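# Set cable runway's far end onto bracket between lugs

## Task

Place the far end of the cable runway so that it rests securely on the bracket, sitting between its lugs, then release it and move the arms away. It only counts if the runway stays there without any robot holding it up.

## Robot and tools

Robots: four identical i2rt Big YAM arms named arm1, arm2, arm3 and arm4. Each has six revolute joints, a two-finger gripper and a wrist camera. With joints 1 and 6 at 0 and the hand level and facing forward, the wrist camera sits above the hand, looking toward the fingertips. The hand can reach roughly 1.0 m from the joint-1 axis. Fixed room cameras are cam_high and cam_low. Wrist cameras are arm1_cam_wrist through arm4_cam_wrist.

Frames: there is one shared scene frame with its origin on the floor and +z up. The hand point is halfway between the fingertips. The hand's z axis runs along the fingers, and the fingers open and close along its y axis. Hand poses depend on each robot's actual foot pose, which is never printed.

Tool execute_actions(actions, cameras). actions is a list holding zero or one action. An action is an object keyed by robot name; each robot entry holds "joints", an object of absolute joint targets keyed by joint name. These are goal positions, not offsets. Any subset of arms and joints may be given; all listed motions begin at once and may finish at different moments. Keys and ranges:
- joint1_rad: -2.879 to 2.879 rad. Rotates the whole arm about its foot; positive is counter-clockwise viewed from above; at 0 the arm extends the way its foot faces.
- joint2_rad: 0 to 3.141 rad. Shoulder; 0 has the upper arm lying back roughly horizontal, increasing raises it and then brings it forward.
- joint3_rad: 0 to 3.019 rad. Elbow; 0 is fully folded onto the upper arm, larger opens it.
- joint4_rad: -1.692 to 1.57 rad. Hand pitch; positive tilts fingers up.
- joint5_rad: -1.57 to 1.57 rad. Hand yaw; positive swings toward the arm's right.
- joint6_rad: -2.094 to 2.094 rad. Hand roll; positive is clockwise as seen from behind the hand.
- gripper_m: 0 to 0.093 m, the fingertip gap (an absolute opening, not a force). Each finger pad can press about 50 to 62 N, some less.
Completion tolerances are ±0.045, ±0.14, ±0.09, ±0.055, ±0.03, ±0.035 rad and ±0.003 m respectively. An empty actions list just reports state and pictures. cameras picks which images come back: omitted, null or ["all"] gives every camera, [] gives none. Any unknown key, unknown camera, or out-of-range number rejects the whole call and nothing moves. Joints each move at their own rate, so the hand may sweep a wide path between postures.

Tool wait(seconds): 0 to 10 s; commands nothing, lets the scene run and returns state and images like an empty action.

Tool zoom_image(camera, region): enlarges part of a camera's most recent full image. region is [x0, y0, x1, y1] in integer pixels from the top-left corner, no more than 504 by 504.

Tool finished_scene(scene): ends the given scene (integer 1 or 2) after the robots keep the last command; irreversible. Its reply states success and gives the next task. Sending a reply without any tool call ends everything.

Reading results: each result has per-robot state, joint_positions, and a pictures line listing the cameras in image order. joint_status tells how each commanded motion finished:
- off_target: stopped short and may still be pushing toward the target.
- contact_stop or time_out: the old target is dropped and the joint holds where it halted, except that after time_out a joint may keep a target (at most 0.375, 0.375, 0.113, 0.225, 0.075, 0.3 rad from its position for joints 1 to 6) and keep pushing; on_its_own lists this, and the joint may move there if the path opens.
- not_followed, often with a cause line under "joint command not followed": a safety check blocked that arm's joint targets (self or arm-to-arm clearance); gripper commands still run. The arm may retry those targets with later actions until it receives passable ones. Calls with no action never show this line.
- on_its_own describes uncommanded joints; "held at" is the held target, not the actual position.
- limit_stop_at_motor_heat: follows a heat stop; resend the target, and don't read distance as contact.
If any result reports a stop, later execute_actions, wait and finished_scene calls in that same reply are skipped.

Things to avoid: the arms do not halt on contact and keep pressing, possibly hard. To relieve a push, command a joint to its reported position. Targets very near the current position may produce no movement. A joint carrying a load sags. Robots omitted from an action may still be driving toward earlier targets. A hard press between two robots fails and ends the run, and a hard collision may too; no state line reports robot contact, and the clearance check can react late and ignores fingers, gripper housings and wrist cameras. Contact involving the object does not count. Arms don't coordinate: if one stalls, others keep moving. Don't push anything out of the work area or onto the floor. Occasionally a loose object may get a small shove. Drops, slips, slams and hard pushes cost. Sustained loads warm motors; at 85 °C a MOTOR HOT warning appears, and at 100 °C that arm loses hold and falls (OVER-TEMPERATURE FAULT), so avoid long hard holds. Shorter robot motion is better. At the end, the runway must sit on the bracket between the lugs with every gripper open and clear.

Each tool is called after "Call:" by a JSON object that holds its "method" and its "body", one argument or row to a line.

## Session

Call:
{"method": "execute_actions", "body": {
  "actions": [],
  "cameras": ["cam_high", "cam_low", "arm3_cam_wrist", "arm4_cam_wrist"]
}}

Scene clock: 0.00 s.
Motor temperatures (°C, as the motors report them): arm1=[33 31 37 33 32 33] | arm2=[31 31 38 35 34 33] | arm3=[32 33 39 32 31 33] | arm4=[34 40 40 33 34 34]
arm1.joint_positions: joint1_rad=-0.193 joint2_rad=+0.471 joint3_rad=+1.407 joint4_rad=-1.341 joint5_rad=-0.024 joint6_rad=-0.197 gripper_m=+0.094
arm1.joint_status: not commanded
arm1.hand: x=-0.9378 y=-0.3219 z=+1.3742 quat_wxyz=(-0.474, +0.542, -0.636, -0.277) (m; scene frame)
arm2.joint_positions: joint1_rad=-0.378 joint2_rad=+0.481 joint3_rad=+1.399 joint4_rad=-1.287 joint5_rad=-0.159 joint6_rad=+0.019 gripper_m=+0.094
arm2.joint_status: not commanded
arm2.hand: x=-0.3499 y=+0.3578 z=+1.3487 quat_wxyz=(-0.365, -0.672, -0.468, +0.442) (m; scene frame)
arm3.joint_positions: joint1_rad=+0.402 joint2_rad=+0.552 joint3_rad=+1.400 joint4_rad=-1.380 joint5_rad=+0.284 joint6_rad=-0.323 gripper_m=+0.095
arm3.joint_status: not commanded
arm3.hand: x=+0.5615 y=-0.3490 z=+1.3466 quat_wxyz=(-0.393, +0.788, -0.351, -0.319) (m; scene frame)
arm4.joint_positions: joint1_rad=-0.321 joint2_rad=+0.523 joint3_rad=+1.437 joint4_rad=-1.150 joint5_rad=+0.121 joint6_rad=-0.188 gripper_m=+0.095
arm4.joint_status: not commanded
arm4.hand: x=+1.1552 y=+0.3075 z=+1.4310 quat_wxyz=(-0.298, -0.591, -0.519, +0.541) (m; scene frame)
pictures: arm3_cam_wrist, arm4_cam_wrist, cam_high, cam_low
Images, in order (width x height): arm3_cam_wrist 504x504, arm4_cam_wrist 504x504, cam_high 896x504, cam_low 896x504.

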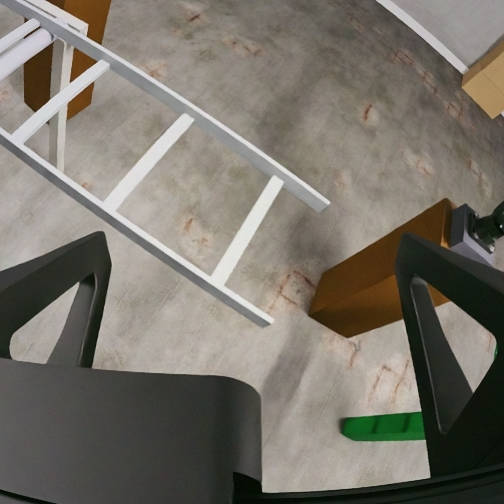

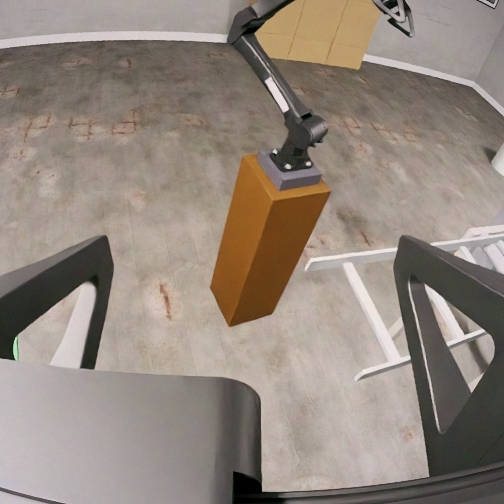

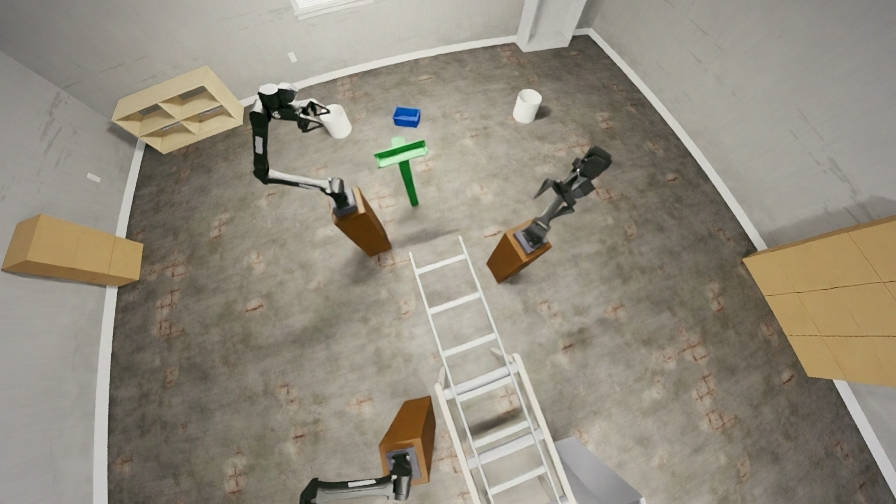

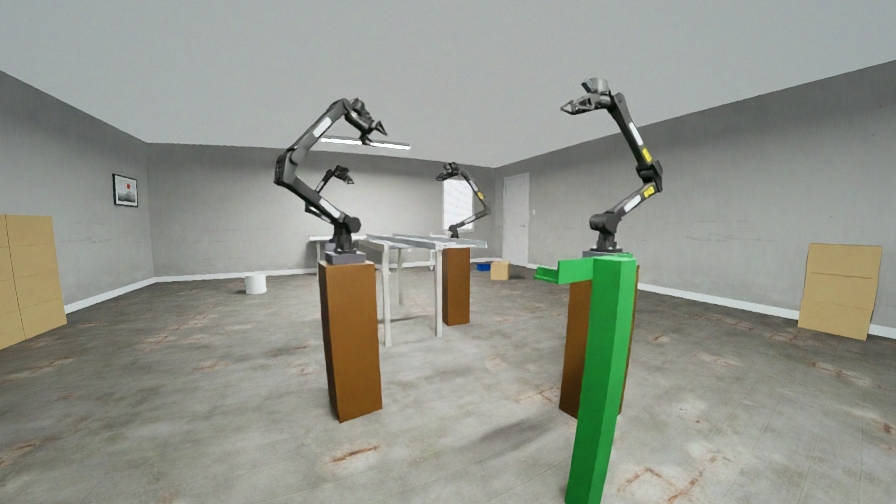

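Call:
{"method": "execute_actions", "body": {
  "actions": [
    {"arm4": {"joints": {"joint1_rad": -1.02, "joint2_rad": 2.42, "joint3_rad": 2.62, "joint4_rad": -1.69, "joint5_rad": 0, "joint6_rad": -0.92, "gripper_m": 0.093}}}
  ],
  "cameras": ["arm4_cam_wrist", "cam_low"]
}}

Scene clock: 10.03 s.
Motor temperatures (°C, as the motors report them): arm1=[33 31 40 33 32 33] | arm2=[31 31 40 35 34 33] | arm3=[32 33 42 32 31 33] | arm4=[34 40 44 33 34 34]
arm1.joint_positions: joint1_rad=-0.193 joint2_rad=+0.471 joint3_rad=+1.407 joint4_rad=-1.341 joint5_rad=-0.024 joint6_rad=-0.197 gripper_m=+0.094
arm1.joint_status: not commanded
arm1.hand: x=-0.9378 y=-0.3219 z=+1.3742 quat_wxyz=(-0.474, +0.542, -0.636, -0.277) (m; scene frame)
arm2.joint_positions: joint1_rad=-0.378 joint2_rad=+0.481 joint3_rad=+1.399 joint4_rad=-1.287 joint5_rad=-0.159 joint6_rad=+0.019 gripper_m=+0.094
arm2.joint_status: not commanded
arm2.hand: x=-0.3499 y=+0.3578 z=+1.3487 quat_wxyz=(-0.365, -0.672, -0.468, +0.442) (m; scene frame)
arm3.joint_positions: joint1_rad=+0.402 joint2_rad=+0.552 joint3_rad=+1.400 joint4_rad=-1.380 joint5_rad=+0.284 joint6_rad=-0.323 gripper_m=+0.095
arm3.joint_status: not commanded
arm3.hand: x=+0.5615 y=-0.3490 z=+1.3466 quat_wxyz=(-0.393, +0.788, -0.351, -0.319) (m; scene frame)
arm4.joint_positions: joint1_rad=-1.022 joint2_rad=+2.459 joint3_rad=+2.559 joint4_rad=-1.674 joint5_rad=+0.000 joint6_rad=-0.906 gripper_m=+0.093
arm4.joint_status: all done
arm4.hand: x=+0.6316 y=+0.0544 z=+0.9152 quat_wxyz=(+0.001, -0.713, -0.701, -0.003) (m; scene frame)
pictures: arm4_cam_wrist, cam_low
Images, in order (width x height): arm4_cam_wrist 504x504, cam_low 896x504.

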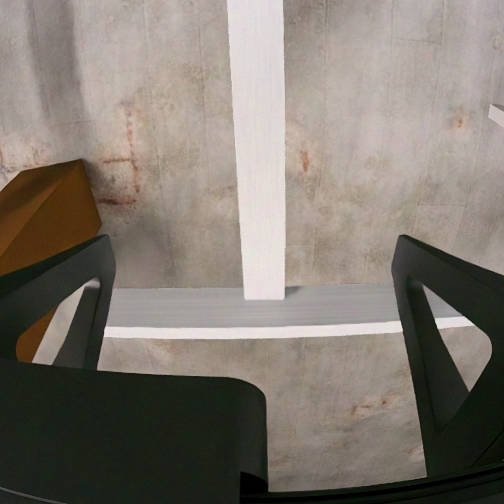

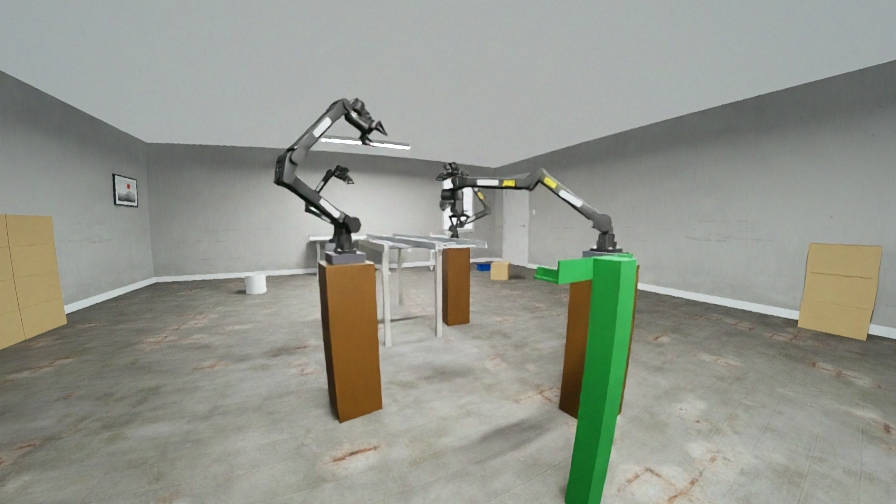

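Call:
{"method": "execute_actions", "body": {
  "actions": [
    {"arm4": {"joints": {"joint1_rad": -1.02, "joint2_rad": 2.45, "joint3_rad": 2.33, "joint4_rad": -1.41, "joint5_rad": 0, "joint6_rad": -0.92}}}
  ],
  "cameras": ["arm4_cam_wrist", "cam_low"]
}}

Scene clock: 29.00 s.
Motor temperatures (°C, as the motors report them): arm1=[33 31 42 33 32 33] | arm2=[31 31 42 35 34 33] | arm3=[32 33 44 32 31 33] | arm4=[34 50 51 33 34 34]
arm1.joint_positions: joint1_rad=-0.193 joint2_rad=+0.471 joint3_rad=+1.407 joint4_rad=-1.341 joint5_rad=-0.024 joint6_rad=-0.197 gripper_m=+0.094
arm1.joint_status: not commanded
arm1.hand: x=-0.9378 y=-0.3219 z=+1.3742 quat_wxyz=(-0.474, +0.542, -0.636, -0.277) (m; scene frame)
arm2.joint_positions: joint1_rad=-0.378 joint2_rad=+0.481 joint3_rad=+1.399 joint4_rad=-1.287 joint5_rad=-0.159 joint6_rad=+0.019 gripper_m=+0.094
arm2.joint_status: not commanded
arm2.hand: x=-0.3499 y=+0.3578 z=+1.3487 quat_wxyz=(-0.365, -0.672, -0.468, +0.442) (m; scene frame)
arm3.joint_positions: joint1_rad=+0.402 joint2_rad=+0.552 joint3_rad=+1.400 joint4_rad=-1.380 joint5_rad=+0.284 joint6_rad=-0.323 gripper_m=+0.095
arm3.joint_status: not commanded
arm3.hand: x=+0.5615 y=-0.3490 z=+1.3466 quat_wxyz=(-0.393, +0.788, -0.351, -0.319) (m; scene frame)
arm4.joint_positions: joint1_rad=-1.022 joint2_rad=+2.459 joint3_rad=+2.319 joint4_rad=-1.429 joint5_rad=+0.000 joint6_rad=-0.906 gripper_m=+0.093
arm4.joint_status: all done
arm4.hand: x=+0.6321 y=+0.0551 z=+0.8237 quat_wxyz=(+0.001, -0.713, -0.701, -0.001) (m; scene frame)
pictures: arm4_cam_wrist, cam_low
Images, in order (width x height): arm4_cam_wrist 504x504, cam_low 896x504.

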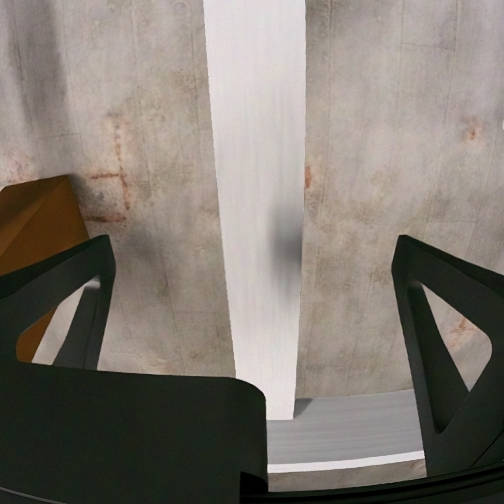

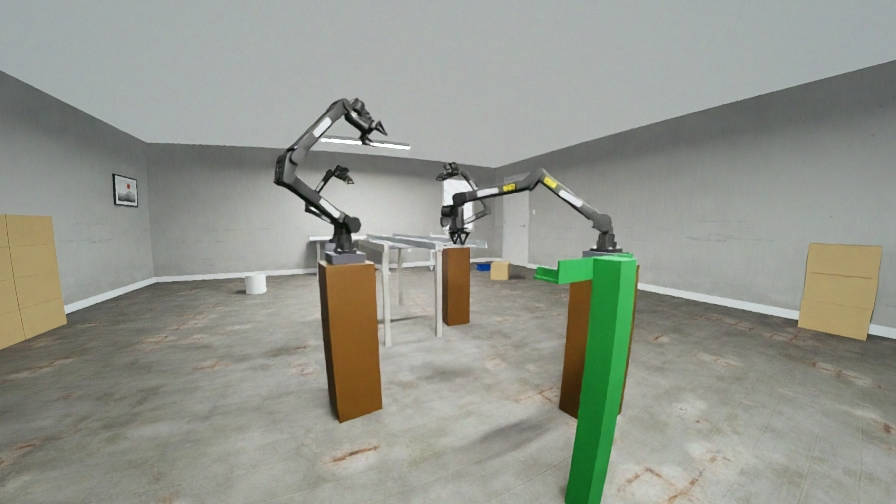

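Call:
{"method": "execute_actions", "body": {
  "actions": [
    {"arm4": {"joints": {"joint3_rad": 2.26, "joint4_rad": -1.36}}}
  ],
  "cameras": []
}}

Call:
{"method": "execute_actions", "body": {
  "actions": [
    {"arm4": {"joints": {"gripper_m": 0.0}}}
  ],
  "cameras": ["arm4_cam_wrist"]
}}

Scene clock: 34.67 s.
Motor temperatures (°C, as the motors report them): arm1=[33 31 43 33 32 33] | arm2=[31 31 42 35 34 33] | arm3=[32 33 44 32 31 33] | arm4=[34 51 50 33 34 34]
arm1.joint_positions: joint1_rad=-0.193 joint2_rad=+0.471 joint3_rad=+1.407 joint4_rad=-1.341 joint5_rad=-0.024 joint6_rad=-0.197 gripper_m=+0.094
arm1.joint_status: not commanded
arm1.hand: x=-0.9378 y=-0.3219 z=+1.3742 quat_wxyz=(-0.474, +0.542, -0.636, -0.277) (m; scene frame)
arm2.joint_positions: joint1_rad=-0.378 joint2_rad=+0.481 joint3_rad=+1.399 joint4_rad=-1.287 joint5_rad=-0.159 joint6_rad=+0.019 gripper_m=+0.094
arm2.joint_status: not commanded
arm2.hand: x=-0.3499 y=+0.3578 z=+1.3487 quat_wxyz=(-0.365, -0.672, -0.468, +0.442) (m; scene frame)
arm3.joint_positions: joint1_rad=+0.402 joint2_rad=+0.552 joint3_rad=+1.400 joint4_rad=-1.380 joint5_rad=+0.284 joint6_rad=-0.323 gripper_m=+0.095
arm3.joint_status: not commanded
arm3.hand: x=+0.5615 y=-0.3490 z=+1.3466 quat_wxyz=(-0.393, +0.788, -0.351, -0.319) (m; scene frame)
arm4.joint_positions: joint1_rad=-1.022 joint2_rad=+2.459 joint3_rad=+2.252 joint4_rad=-1.378 joint5_rad=+0.000 joint6_rad=-0.906 gripper_m=+0.093
arm4.joint_status: all done
arm4.hand: x=+0.6388 y=+0.0603 z=+0.7985 quat_wxyz=(+0.000, -0.713, -0.701, -0.009) (m; scene frame)
pictures: none
No camera images: the call's "cameras" was empty. Leave "cameras" out to get every camera's image.

Scene clock: 35.37 s.
Motor temperatures (°C, as the motors report them): arm1=[33 31 43 33 32 33] | arm2=[31 31 42 35 34 33] | arm3=[32 33 44 32 31 33] | arm4=[34 51 50 33 34 34]
arm1.joint_positions: joint1_rad=-0.193 joint2_rad=+0.471 joint3_rad=+1.407 joint4_rad=-1.341 joint5_rad=-0.024 joint6_rad=-0.197 gripper_m=+0.094
arm1.joint_status: not commanded
arm1.hand: x=-0.9378 y=-0.3219 z=+1.3742 quat_wxyz=(-0.474, +0.542, -0.636, -0.277) (m; scene frame)
arm2.joint_positions: joint1_rad=-0.378 joint2_rad=+0.481 joint3_rad=+1.399 joint4_rad=-1.287 joint5_rad=-0.159 joint6_rad=+0.019 gripper_m=+0.094
arm2.joint_status: not commanded
arm2.hand: x=-0.3499 y=+0.3578 z=+1.3487 quat_wxyz=(-0.365, -0.672, -0.468, +0.442) (m; scene frame)
arm3.joint_positions: joint1_rad=+0.402 joint2_rad=+0.552 joint3_rad=+1.400 joint4_rad=-1.380 joint5_rad=+0.284 joint6_rad=-0.323 gripper_m=+0.095
arm3.joint_status: not commanded
arm3.hand: x=+0.5615 y=-0.3490 z=+1.3466 quat_wxyz=(-0.393, +0.788, -0.351, -0.319) (m; scene frame)
arm4.joint_positions: joint1_rad=-1.025 joint2_rad=+2.459 joint3_rad=+2.252 joint4_rad=-1.359 joint5_rad=+0.005 joint6_rad=-0.933 gripper_m=+0.025
arm4.joint_status: gripper_m off_target (ended at +0.025, target +0.000)
arm4.hand: x=+0.6331 y=+0.0603 z=+0.7985 quat_wxyz=(+0.004, -0.705, -0.709, +0.000) (m; scene frame)
pictures: arm4_cam_wrist
Images, in order (width x height): arm4_cam_wrist 504x504.

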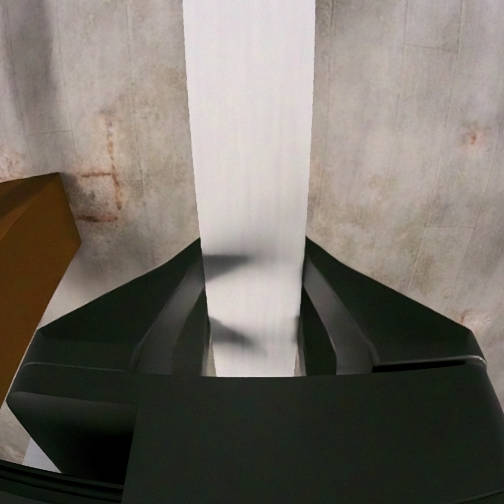

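Call:
{"method": "execute_actions", "body": {
  "actions": [
    {"arm4": {"joints": {"joint1_rad": -0.874, "joint2_rad": 2.04, "joint3_rad": 1.62, "joint4_rad": -1.1, "joint5_rad": 0, "joint6_rad": -0.78}}}
  ],
  "cameras": []
}}

Call:
{"method": "execute_actions", "body": {
  "actions": [
    {"arm4": {"joints": {"joint1_rad": -0.60, "joint2_rad": 1.80, "joint3_rad": 1.30, "joint4_rad": -1.0, "joint5_rad": 0, "joint6_rad": -0.51}}}
  ],
  "cameras": []
}}

Call:
{"method": "execute_actions", "body": {
  "actions": [
    {"arm4": {"joints": {"joint1_rad": -0.2, "joint2_rad": 1.62, "joint3_rad": 1.11, "joint4_rad": -0.93, "joint5_rad": 0, "joint6_rad": -0.11}}}
  ],
  "cameras": ["cam_low", "cam_high"]
}}

Call:
{"method": "zoom_image", "body": {
  "camera": "cam_high",
  "region": [340, 110, 480, 220]
}}

Call:
{"method": "zoom_image", "body": {
  "camera": "cam_low",
  "region": [460, 190, 680, 310]
}}

Scene clock: 47.00 s.
Motor temperatures (°C, as the motors report them): arm1=[33 31 43 33 32 33] | arm2=[31 31 43 35 34 33] | arm3=[32 33 44 32 31 33] | arm4=[34 53 49 33 34 34]
arm1.joint_positions: joint1_rad=-0.193 joint2_rad=+0.471 joint3_rad=+1.407 joint4_rad=-1.341 joint5_rad=-0.024 joint6_rad=-0.197 gripper_m=+0.094
arm1.joint_status: not commanded
arm1.hand: x=-0.9378 y=-0.3219 z=+1.3742 quat_wxyz=(-0.474, +0.542, -0.636, -0.277) (m; scene frame)
arm2.joint_positions: joint1_rad=-0.378 joint2_rad=+0.481 joint3_rad=+1.399 joint4_rad=-1.287 joint5_rad=-0.159 joint6_rad=+0.019 gripper_m=+0.094
arm2.joint_status: not commanded
arm2.hand: x=-0.3499 y=+0.3578 z=+1.3487 quat_wxyz=(-0.365, -0.672, -0.468, +0.442) (m; scene frame)
arm3.joint_positions: joint1_rad=+0.402 joint2_rad=+0.552 joint3_rad=+1.400 joint4_rad=-1.380 joint5_rad=+0.284 joint6_rad=-0.323 gripper_m=+0.095
arm3.joint_status: not commanded
arm3.hand: x=+0.5615 y=-0.3490 z=+1.3466 quat_wxyz=(-0.393, +0.788, -0.351, -0.319) (m; scene frame)
arm4.joint_positions: joint1_rad=-0.864 joint2_rad=+2.092 joint3_rad=+1.574 joint4_rad=-1.097 joint5_rad=-0.006 joint6_rad=-0.798 gripper_m=+0.025
arm4.joint_status: all done
arm4.hand: x=+0.8119 y=+0.0738 z=+0.7963 quat_wxyz=(-0.001, -0.695, -0.718, -0.024) (m; scene frame)
pictures: none
No camera images: the call's "cameras" was empty. Leave "cameras" out to get every camera's image.

Scene clock: 49.03 s.
Motor temperatures (°C, as the motors report them): arm1=[33 31 43 33 32 33] | arm2=[31 31 43 35 34 33] | arm3=[32 33 45 32 31 33] | arm4=[34 53 49 33 34 34]
arm1.joint_positions: joint1_rad=-0.193 joint2_rad=+0.471 joint3_rad=+1.407 joint4_rad=-1.341 joint5_rad=-0.024 joint6_rad=-0.197 gripper_m=+0.094
arm1.joint_status: not commanded
arm1.hand: x=-0.9378 y=-0.3219 z=+1.3742 quat_wxyz=(-0.474, +0.542, -0.636, -0.277) (m; scene frame)
arm2.joint_positions: joint1_rad=-0.378 joint2_rad=+0.481 joint3_rad=+1.399 joint4_rad=-1.287 joint5_rad=-0.159 joint6_rad=+0.019 gripper_m=+0.094
arm2.joint_status: not commanded
arm2.hand: x=-0.3499 y=+0.3578 z=+1.3487 quat_wxyz=(-0.365, -0.672, -0.468, +0.442) (m; scene frame)
arm3.joint_positions: joint1_rad=+0.402 joint2_rad=+0.552 joint3_rad=+1.400 joint4_rad=-1.380 joint5_rad=+0.284 joint6_rad=-0.323 gripper_m=+0.095
arm3.joint_status: not commanded
arm3.hand: x=+0.5615 y=-0.3490 z=+1.3466 quat_wxyz=(-0.393, +0.788, -0.351, -0.319) (m; scene frame)
arm4.joint_positions: joint1_rad=-0.604 joint2_rad=+1.895 joint3_rad=+1.226 joint4_rad=-0.985 joint5_rad=+0.000 joint6_rad=-0.538 gripper_m=+0.025
arm4.joint_status: all done
arm4.hand: x=+0.9845 y=+0.0749 z=+0.7921 quat_wxyz=(+0.012, -0.695, -0.718, -0.042) (m; scene frame)
pictures: none
No camera images: the call's "cameras" was empty. Leave "cameras" out to get every camera's image.

Scene clock: 51.30 s.
Motor temperatures (°C, as the motors report them): arm1=[33 31 43 33 32 33] | arm2=[31 31 43 35 34 33] | arm3=[32 33 45 32 31 33] | arm4=[34 54 50 33 34 34]
arm1.joint_positions: joint1_rad=-0.193 joint2_rad=+0.471 joint3_rad=+1.407 joint4_rad=-1.341 joint5_rad=-0.024 joint6_rad=-0.197 gripper_m=+0.094
arm1.joint_status: not commanded
arm1.hand: x=-0.9378 y=-0.3219 z=+1.3742 quat_wxyz=(-0.474, +0.542, -0.636, -0.277) (m; scene frame)
arm2.joint_positions: joint1_rad=-0.378 joint2_rad=+0.481 joint3_rad=+1.399 joint4_rad=-1.287 joint5_rad=-0.159 joint6_rad=+0.019 gripper_m=+0.094
arm2.joint_status: not commanded
arm2.hand: x=-0.3499 y=+0.3578 z=+1.3487 quat_wxyz=(-0.365, -0.672, -0.468, +0.442) (m; scene frame)
arm3.joint_positions: joint1_rad=+0.402 joint2_rad=+0.552 joint3_rad=+1.400 joint4_rad=-1.380 joint5_rad=+0.284 joint6_rad=-0.323 gripper_m=+0.095
arm3.joint_status: not commanded
arm3.hand: x=+0.5615 y=-0.3490 z=+1.3466 quat_wxyz=(-0.393, +0.788, -0.351, -0.319) (m; scene frame)
arm4.joint_positions: joint1_rad=-0.196 joint2_rad=+1.759 joint3_rad=+1.043 joint4_rad=-0.914 joint5_rad=+0.006 joint6_rad=-0.112 gripper_m=+0.025
arm4.joint_status: all done
arm4.hand: x=+1.1765 y=+0.0690 z=+0.8000 quat_wxyz=(+0.022, -0.701, -0.712, -0.023) (m; scene frame)
pictures: cam_high, cam_low
Images, in order (width x height): cam_high 896x504, cam_low 896x504.

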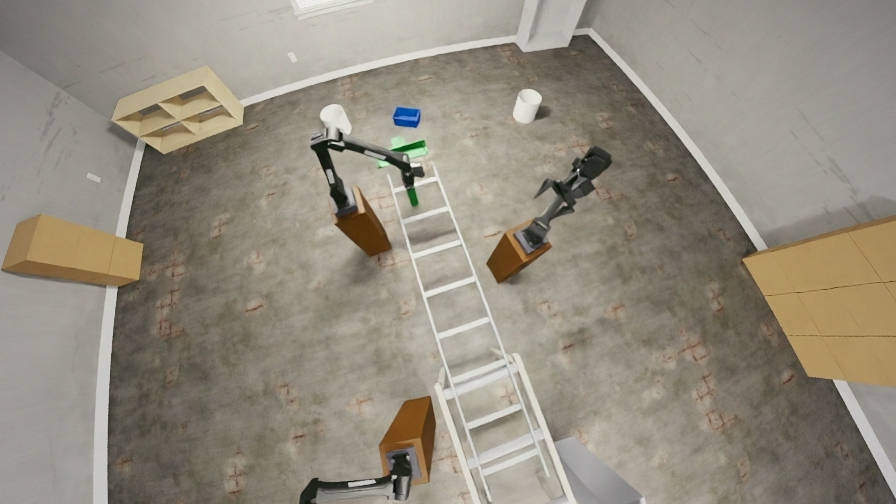

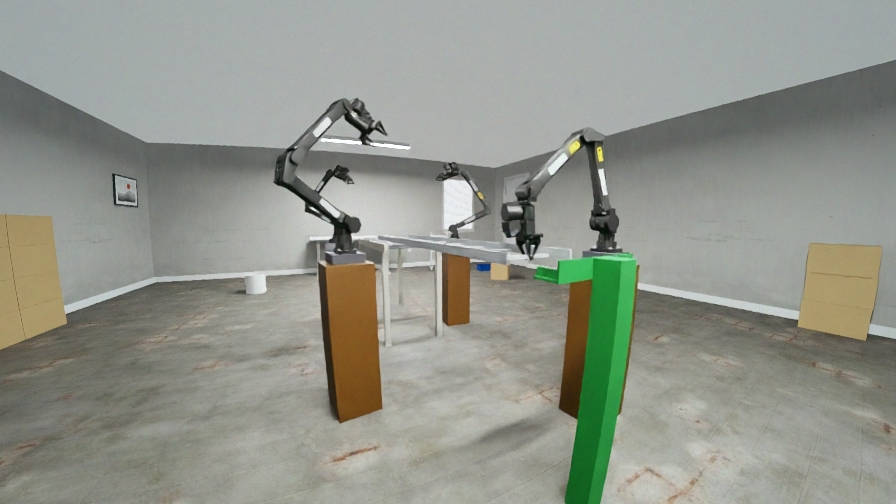

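Region (340, 110, 480, 220) of cam_high's 896x504 image, scaled by 3.600, with more detail than that image has; it fills the top 396 rows of this view, and the rest is white.

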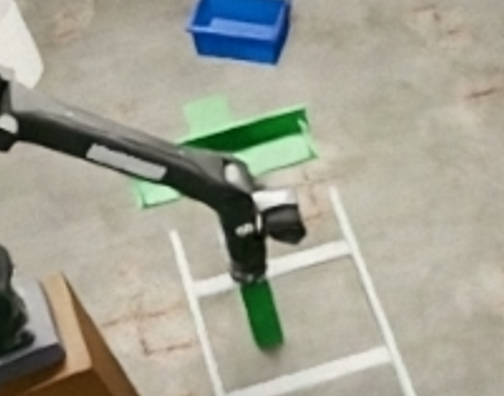

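Region (460, 190, 680, 310) of cam_low's 896x504 image, scaled by 2.291, with more detail than that image has; it fills the top 275 rows of this view, and the rest is white.

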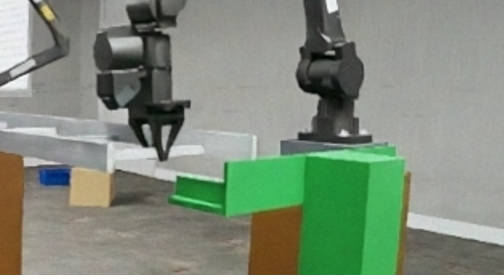

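Call:
{"method": "execute_actions", "body": {
  "actions": [
    {"arm4": {"joints": {"joint1_rad": -0.05, "joint2_rad": 1.58, "joint3_rad": 1.03, "joint4_rad": -0.9, "joint5_rad": 0, "joint6_rad": 0.04}}}
  ],
  "cameras": ["cam_low", "cam_high"]
}}

Call:
{"method": "zoom_image", "body": {
  "camera": "cam_high",
  "region": [340, 110, 480, 220]
}}

Call:
{"method": "zoom_image", "body": {
  "camera": "cam_low",
  "region": [460, 190, 680, 310]
}}

Scene clock: 63.13 s.
Motor temperatures (°C, as the motors report them): arm1=[33 31 44 33 32 33] | arm2=[31 31 43 35 34 33] | arm3=[32 33 45 32 31 33] | arm4=[34 55 51 33 34 34]
arm1.joint_positions: joint1_rad=-0.193 joint2_rad=+0.471 joint3_rad=+1.407 joint4_rad=-1.341 joint5_rad=-0.024 joint6_rad=-0.197 gripper_m=+0.094
arm1.joint_status: not commanded
arm1.hand: x=-0.9378 y=-0.3219 z=+1.3742 quat_wxyz=(-0.474, +0.542, -0.636, -0.277) (m; scene frame)
arm2.joint_positions: joint1_rad=-0.378 joint2_rad=+0.481 joint3_rad=+1.399 joint4_rad=-1.287 joint5_rad=-0.159 joint6_rad=+0.019 gripper_m=+0.094
arm2.joint_status: not commanded
arm2.hand: x=-0.3499 y=+0.3578 z=+1.3487 quat_wxyz=(-0.365, -0.672, -0.468, +0.442) (m; scene frame)
arm3.joint_positions: joint1_rad=+0.402 joint2_rad=+0.552 joint3_rad=+1.400 joint4_rad=-1.380 joint5_rad=+0.284 joint6_rad=-0.323 gripper_m=+0.095
arm3.joint_status: not commanded
arm3.hand: x=+0.5615 y=-0.3490 z=+1.3466 quat_wxyz=(-0.393, +0.788, -0.351, -0.319) (m; scene frame)
arm4.joint_positions: joint1_rad=-0.054 joint2_rad=+1.717 joint3_rad=+0.972 joint4_rad=-0.894 joint5_rad=+0.004 joint6_rad=+0.018 gripper_m=+0.025
arm4.joint_status: all done
arm4.hand: x=+1.2375 y=+0.0919 z=+0.7976 quat_wxyz=(+0.027, -0.697, -0.716, -0.024) (m; scene frame)
pictures: cam_high, cam_low
Images, in order (width x height): cam_high 896x504, cam_low 896x504.

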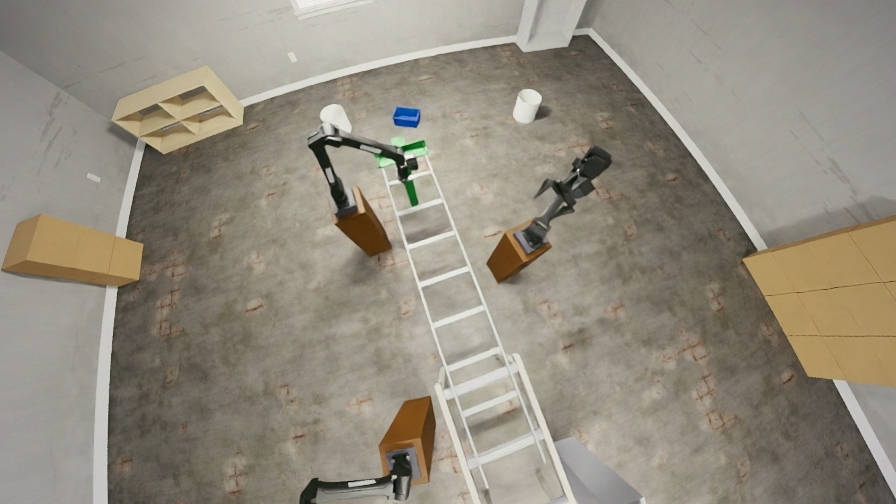

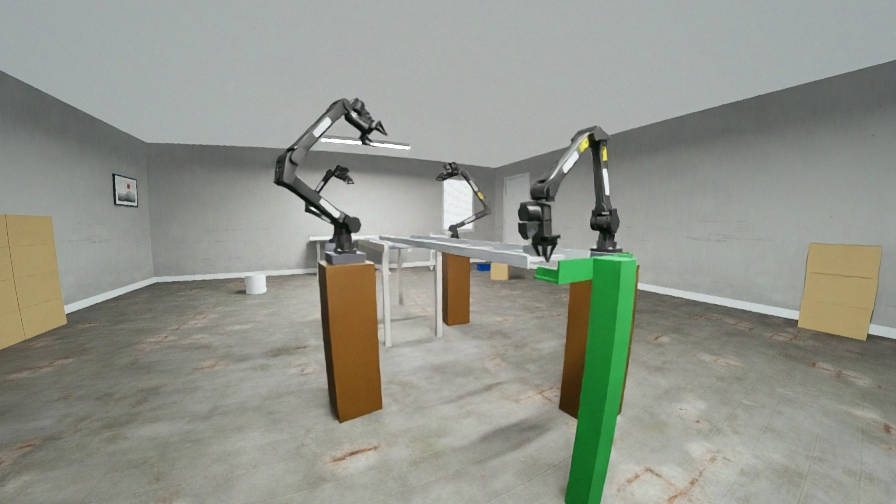

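Region (340, 110, 480, 220) of cam_high's 896x504 image, scaled by 3.600, with more detail than that image has; it fills the top 396 rows of this view, and the rest is white.

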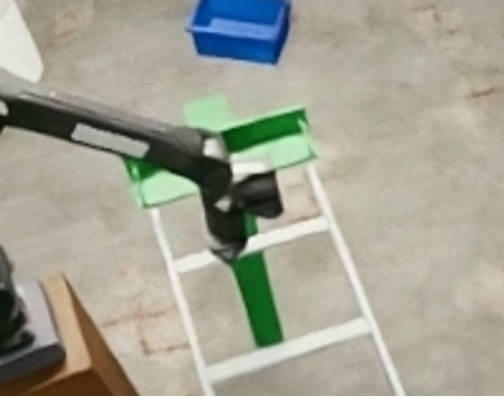

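Region (460, 190, 680, 310) of cam_low's 896x504 image, scaled by 2.291, with more detail than that image has; it fills the top 275 rows of this view, and the rest is white.

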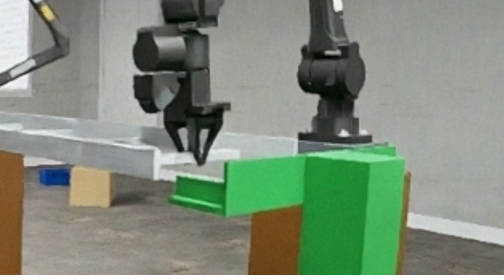

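Call:
{"method": "execute_actions", "body": {
  "actions": [
    {"arm4": {"joints": {"joint1_rad": 0.22, "joint2_rad": 1.62, "joint3_rad": 1.08, "joint4_rad": -0.91, "joint5_rad": 0, "joint6_rad": 0.29}}}
  ],
  "cameras": ["cam_low", "cam_high"]
}}

Call:
{"method": "zoom_image", "body": {
  "camera": "cam_high",
  "region": [340, 110, 480, 220]
}}

Call:
{"method": "zoom_image", "body": {
  "camera": "cam_low",
  "region": [460, 190, 680, 310]
}}

Scene clock: 75.33 s.
Motor temperatures (°C, as the motors report them): arm1=[33 31 44 33 32 33] | arm2=[31 31 43 35 34 33] | arm3=[32 33 45 32 31 33] | arm4=[34 55 51 33 34 34]
arm1.joint_positions: joint1_rad=-0.193 joint2_rad=+0.471 joint3_rad=+1.407 joint4_rad=-1.341 joint5_rad=-0.024 joint6_rad=-0.197 gripper_m=+0.094
arm1.joint_status: not commanded
arm1.hand: x=-0.9378 y=-0.3219 z=+1.3742 quat_wxyz=(-0.474, +0.542, -0.636, -0.277) (m; scene frame)
arm2.joint_positions: joint1_rad=-0.378 joint2_rad=+0.481 joint3_rad=+1.399 joint4_rad=-1.287 joint5_rad=-0.159 joint6_rad=+0.019 gripper_m=+0.094
arm2.joint_status: not commanded
arm2.hand: x=-0.3499 y=+0.3578 z=+1.3487 quat_wxyz=(-0.365, -0.672, -0.468, +0.442) (m; scene frame)
arm3.joint_positions: joint1_rad=+0.402 joint2_rad=+0.552 joint3_rad=+1.400 joint4_rad=-1.380 joint5_rad=+0.284 joint6_rad=-0.323 gripper_m=+0.095
arm3.joint_status: not commanded
arm3.hand: x=+0.5615 y=-0.3490 z=+1.3466 quat_wxyz=(-0.393, +0.788, -0.351, -0.319) (m; scene frame)
arm4.joint_positions: joint1_rad=+0.218 joint2_rad=+1.719 joint3_rad=+0.993 joint4_rad=-0.887 joint5_rad=-0.003 joint6_rad=+0.280 gripper_m=+0.025
arm4.joint_status: all done
arm4.hand: x=+1.3510 y=+0.1007 z=+0.8024 quat_wxyz=(+0.019, -0.694, -0.720, -0.013) (m; scene frame)
pictures: cam_high, cam_low
Images, in order (width x height): cam_high 896x504, cam_low 896x504.

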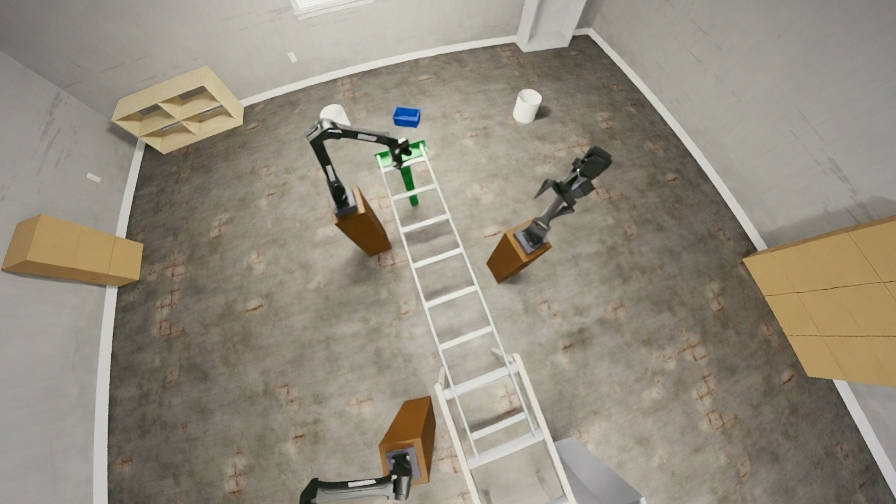

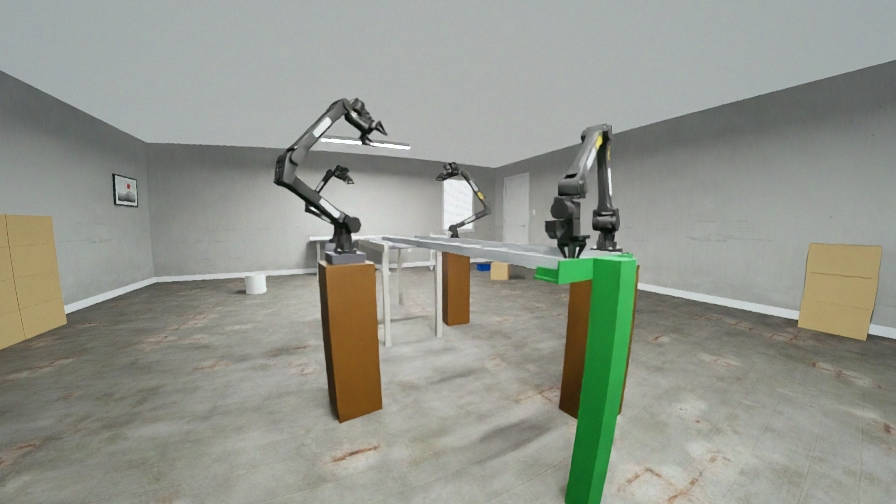

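Region (340, 110, 480, 220) of cam_high's 896x504 image, scaled by 3.600, with more detail than that image has; it fills the top 396 rows of this view, and the rest is white.

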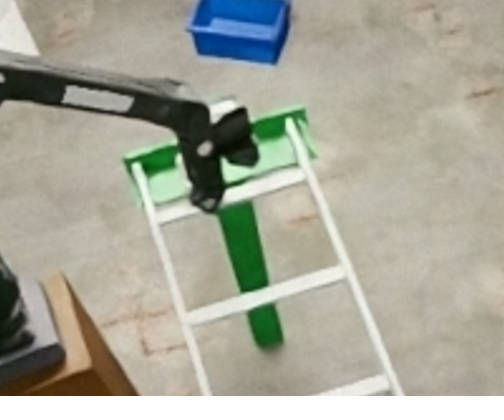

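Region (460, 190, 680, 310) of cam_low's 896x504 image, scaled by 2.291, with more detail than that image has; it fills the top 275 rows of this view, and the rest is white.

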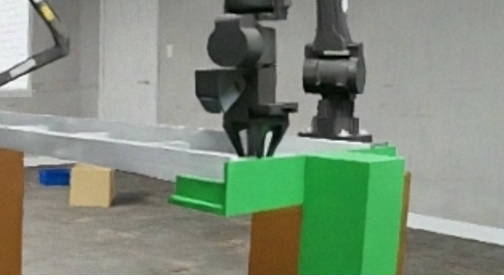

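The end is over the shelf near the back wall. Lowering gently, then releasing.

Call:
{"method": "execute_actions", "body": {
  "actions": [
    {"arm4": {"joints": {"joint1_rad": 0.218, "joint2_rad": 1.75, "joint3_rad": 0.98, "joint4_rad": -0.887, "joint5_rad": 0, "joint6_rad": 0.28}}}
  ],
  "cameras": []
}}

Call:
{"method": "execute_actions", "body": {
  "actions": [
    {"arm4": {"joints": {"gripper_m": 0.07}}}
  ],
  "cameras": []
}}

Call:
{"method": "execute_actions", "body": {
  "actions": [
    {"arm4": {"joints": {"joint2_rad": 1.62, "joint3_rad": 1.3, "joint4_rad": -1.25}}}
  ],
  "cameras": []
}}

Call:
{"method": "execute_actions", "body": {
  "actions": [
    {"arm4": {"joints": {"joint1_rad": 0.0, "joint2_rad": 0.6, "joint3_rad": 1.4, "joint4_rad": -1.2, "joint6_rad": 0.0}}}
  ],
  "cameras": ["cam_low", "cam_high"]
}}

Call:
{"method": "zoom_image", "body": {
  "camera": "cam_high",
  "region": [340, 110, 480, 220]
}}

Call:
{"method": "zoom_image", "body": {
  "camera": "cam_low",
  "region": [460, 190, 680, 310]
}}

Scene clock: 85.97 s.
Motor temperatures (°C, as the motors report them): arm1=[33 31 44 33 32 33] | arm2=[31 31 43 35 34 33] | arm3=[32 33 45 32 31 33] | arm4=[34 54 53 33 34 34]
arm1.joint_positions: joint1_rad=-0.193 joint2_rad=+0.471 joint3_rad=+1.407 joint4_rad=-1.341 joint5_rad=-0.024 joint6_rad=-0.197 gripper_m=+0.094
arm1.joint_status: not commanded
arm1.hand: x=-0.9378 y=-0.3219 z=+1.3742 quat_wxyz=(-0.474, +0.542, -0.636, -0.277) (m; scene frame)
arm2.joint_positions: joint1_rad=-0.378 joint2_rad=+0.481 joint3_rad=+1.399 joint4_rad=-1.287 joint5_rad=-0.159 joint6_rad=+0.019 gripper_m=+0.094
arm2.joint_status: not commanded
arm2.hand: x=-0.3499 y=+0.3578 z=+1.3487 quat_wxyz=(-0.365, -0.672, -0.468, +0.442) (m; scene frame)
arm3.joint_positions: joint1_rad=+0.402 joint2_rad=+0.552 joint3_rad=+1.400 joint4_rad=-1.380 joint5_rad=+0.284 joint6_rad=-0.323 gripper_m=+0.095
arm3.joint_status: not commanded
arm3.hand: x=+0.5615 y=-0.3490 z=+1.3466 quat_wxyz=(-0.393, +0.788, -0.351, -0.319) (m; scene frame)
arm4.joint_positions: joint1_rad=+0.218 joint2_rad=+1.754 joint3_rad=+0.984 joint4_rad=-0.868 joint5_rad=+0.000 joint6_rad=+0.278 gripper_m=+0.025
arm4.joint_status: all done
arm4.hand: x=+1.3490 y=+0.1055 z=+0.7860 quat_wxyz=(+0.031, -0.693, -0.720, -0.018) (m; scene frame)
pictures: none
No camera images: the call's "cameras" was empty. Leave "cameras" out to get every camera's image.

Scene clock: 86.63 s.
Motor temperatures (°C, as the motors report them): arm1=[33 31 44 33 32 33] | arm2=[31 31 43 35 34 33] | arm3=[32 33 45 32 31 33] | arm4=[34 54 53 33 34 34]
arm1.joint_positions: joint1_rad=-0.193 joint2_rad=+0.471 joint3_rad=+1.407 joint4_rad=-1.341 joint5_rad=-0.024 joint6_rad=-0.197 gripper_m=+0.094
arm1.joint_status: not commanded
arm1.hand: x=-0.9378 y=-0.3219 z=+1.3742 quat_wxyz=(-0.474, +0.542, -0.636, -0.277) (m; scene frame)
arm2.joint_positions: joint1_rad=-0.378 joint2_rad=+0.481 joint3_rad=+1.399 joint4_rad=-1.287 joint5_rad=-0.159 joint6_rad=+0.019 gripper_m=+0.094
arm2.joint_status: not commanded
arm2.hand: x=-0.3499 y=+0.3578 z=+1.3487 quat_wxyz=(-0.365, -0.672, -0.468, +0.442) (m; scene frame)
arm3.joint_positions: joint1_rad=+0.402 joint2_rad=+0.552 joint3_rad=+1.400 joint4_rad=-1.380 joint5_rad=+0.284 joint6_rad=-0.323 gripper_m=+0.095
arm3.joint_status: not commanded
arm3.hand: x=+0.5615 y=-0.3490 z=+1.3466 quat_wxyz=(-0.393, +0.788, -0.351, -0.319) (m; scene frame)
arm4.joint_positions: joint1_rad=+0.218 joint2_rad=+1.754 joint3_rad=+0.982 joint4_rad=-0.871 joint5_rad=+0.000 joint6_rad=+0.278 gripper_m=+0.070
arm4.joint_status: all done
arm4.hand: x=+1.3484 y=+0.1072 z=+0.7855 quat_wxyz=(+0.033, -0.693, -0.720, -0.019) (m; scene frame)
pictures: none
No camera images: the call's "cameras" was empty. Leave "cameras" out to get every camera's image.

Scene clock: 87.80 s.
Motor temperatures (°C, as the motors report them): arm1=[33 31 44 33 32 33] | arm2=[31 31 43 35 34 33] | arm3=[32 33 45 32 31 33] | arm4=[34 54 53 33 34 34]
arm1.joint_positions: joint1_rad=-0.193 joint2_rad=+0.471 joint3_rad=+1.407 joint4_rad=-1.341 joint5_rad=-0.024 joint6_rad=-0.197 gripper_m=+0.094
arm1.joint_status: not commanded
arm1.hand: x=-0.9378 y=-0.3219 z=+1.3742 quat_wxyz=(-0.474, +0.542, -0.636, -0.277) (m; scene frame)
arm2.joint_positions: joint1_rad=-0.378 joint2_rad=+0.481 joint3_rad=+1.399 joint4_rad=-1.287 joint5_rad=-0.159 joint6_rad=+0.019 gripper_m=+0.094
arm2.joint_status: not commanded
arm2.hand: x=-0.3499 y=+0.3578 z=+1.3487 quat_wxyz=(-0.365, -0.672, -0.468, +0.442) (m; scene frame)
arm3.joint_positions: joint1_rad=+0.402 joint2_rad=+0.552 joint3_rad=+1.400 joint4_rad=-1.380 joint5_rad=+0.284 joint6_rad=-0.323 gripper_m=+0.095
arm3.joint_status: not commanded
arm3.hand: x=+0.5615 y=-0.3490 z=+1.3466 quat_wxyz=(-0.393, +0.788, -0.351, -0.319) (m; scene frame)
arm4.joint_positions: joint1_rad=+0.218 joint2_rad=+1.618 joint3_rad=+1.273 joint4_rad=-1.234 joint5_rad=+0.000 joint6_rad=+0.278 gripper_m=+0.070
arm4.joint_status: all done
arm4.hand: x=+1.3644 y=+0.0575 z=+0.9371 quat_wxyz=(+0.005, -0.693, -0.721, -0.004) (m; scene frame)
pictures: none
No camera images: the call's "cameras" was empty. Leave "cameras" out to get every camera's image.

Scene clock: 89.37 s.
Motor temperatures (°C, as the motors report them): arm1=[33 31 44 33 32 33] | arm2=[31 31 43 35 34 33] | arm3=[32 33 45 32 31 33] | arm4=[34 53 53 33 34 34]
arm1.joint_positions: joint1_rad=-0.193 joint2_rad=+0.471 joint3_rad=+1.407 joint4_rad=-1.341 joint5_rad=-0.024 joint6_rad=-0.197 gripper_m=+0.094
arm1.joint_status: not commanded
arm1.hand: x=-0.9378 y=-0.3219 z=+1.3742 quat_wxyz=(-0.474, +0.542, -0.636, -0.277) (m; scene frame)
arm2.joint_positions: joint1_rad=-0.378 joint2_rad=+0.481 joint3_rad=+1.399 joint4_rad=-1.287 joint5_rad=-0.159 joint6_rad=+0.019 gripper_m=+0.094
arm2.joint_status: not commanded
arm2.hand: x=-0.3499 y=+0.3578 z=+1.3487 quat_wxyz=(-0.365, -0.672, -0.468, +0.442) (m; scene frame)
arm3.joint_positions: joint1_rad=+0.402 joint2_rad=+0.552 joint3_rad=+1.400 joint4_rad=-1.380 joint5_rad=+0.284 joint6_rad=-0.323 gripper_m=+0.095
arm3.joint_status: not commanded
arm3.hand: x=+0.5615 y=-0.3490 z=+1.3466 quat_wxyz=(-0.393, +0.788, -0.351, -0.319) (m; scene frame)
arm4.joint_positions: joint1_rad=-0.004 joint2_rad=+0.588 joint3_rad=+1.384 joint4_rad=-1.214 joint5_rad=+0.001 joint6_rad=+0.014 gripper_m=+0.070
arm4.joint_status: all done
arm4.hand: x=+1.2414 y=+0.2622 z=+1.3778 quat_wxyz=(-0.405, -0.570, -0.617, +0.363) (m; scene frame)
pictures: cam_high, cam_low
Images, in order (width x height): cam_high 896x504, cam_low 896x504.

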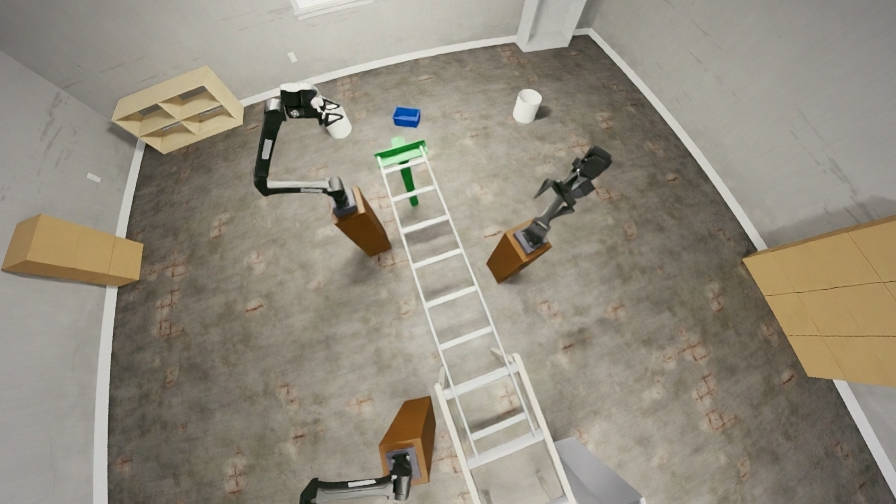

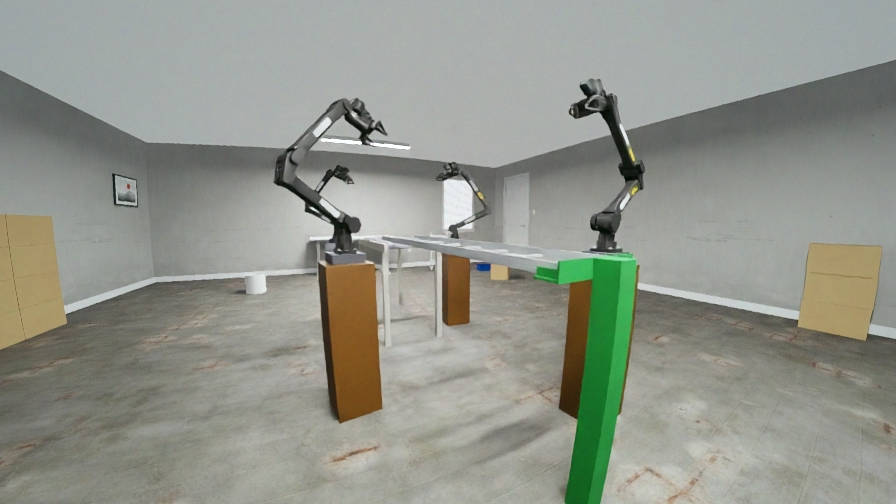

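Region (340, 110, 480, 220) of cam_high's 896x504 image, scaled by 3.600, with more detail than that image has; it fills the top 396 rows of this view, and the rest is white.

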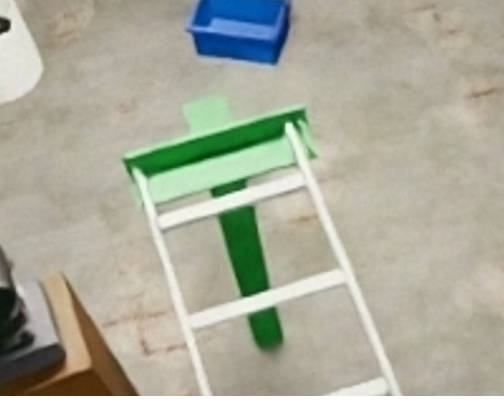

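Region (460, 190, 680, 310) of cam_low's 896x504 image, scaled by 2.291, with more detail than that image has; it fills the top 275 rows of this view, and the rest is white.

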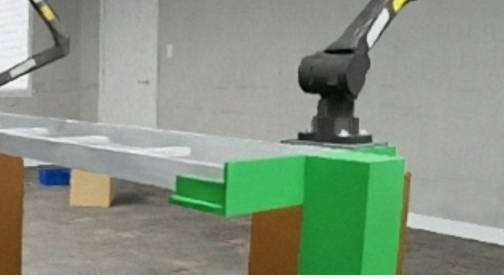

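The runway rests on the shelf between both lugs and the arm is clear.

Call:
{"method": "finished_scene", "body": {
  "scene": 2
}}

The scene is finished: the task was done.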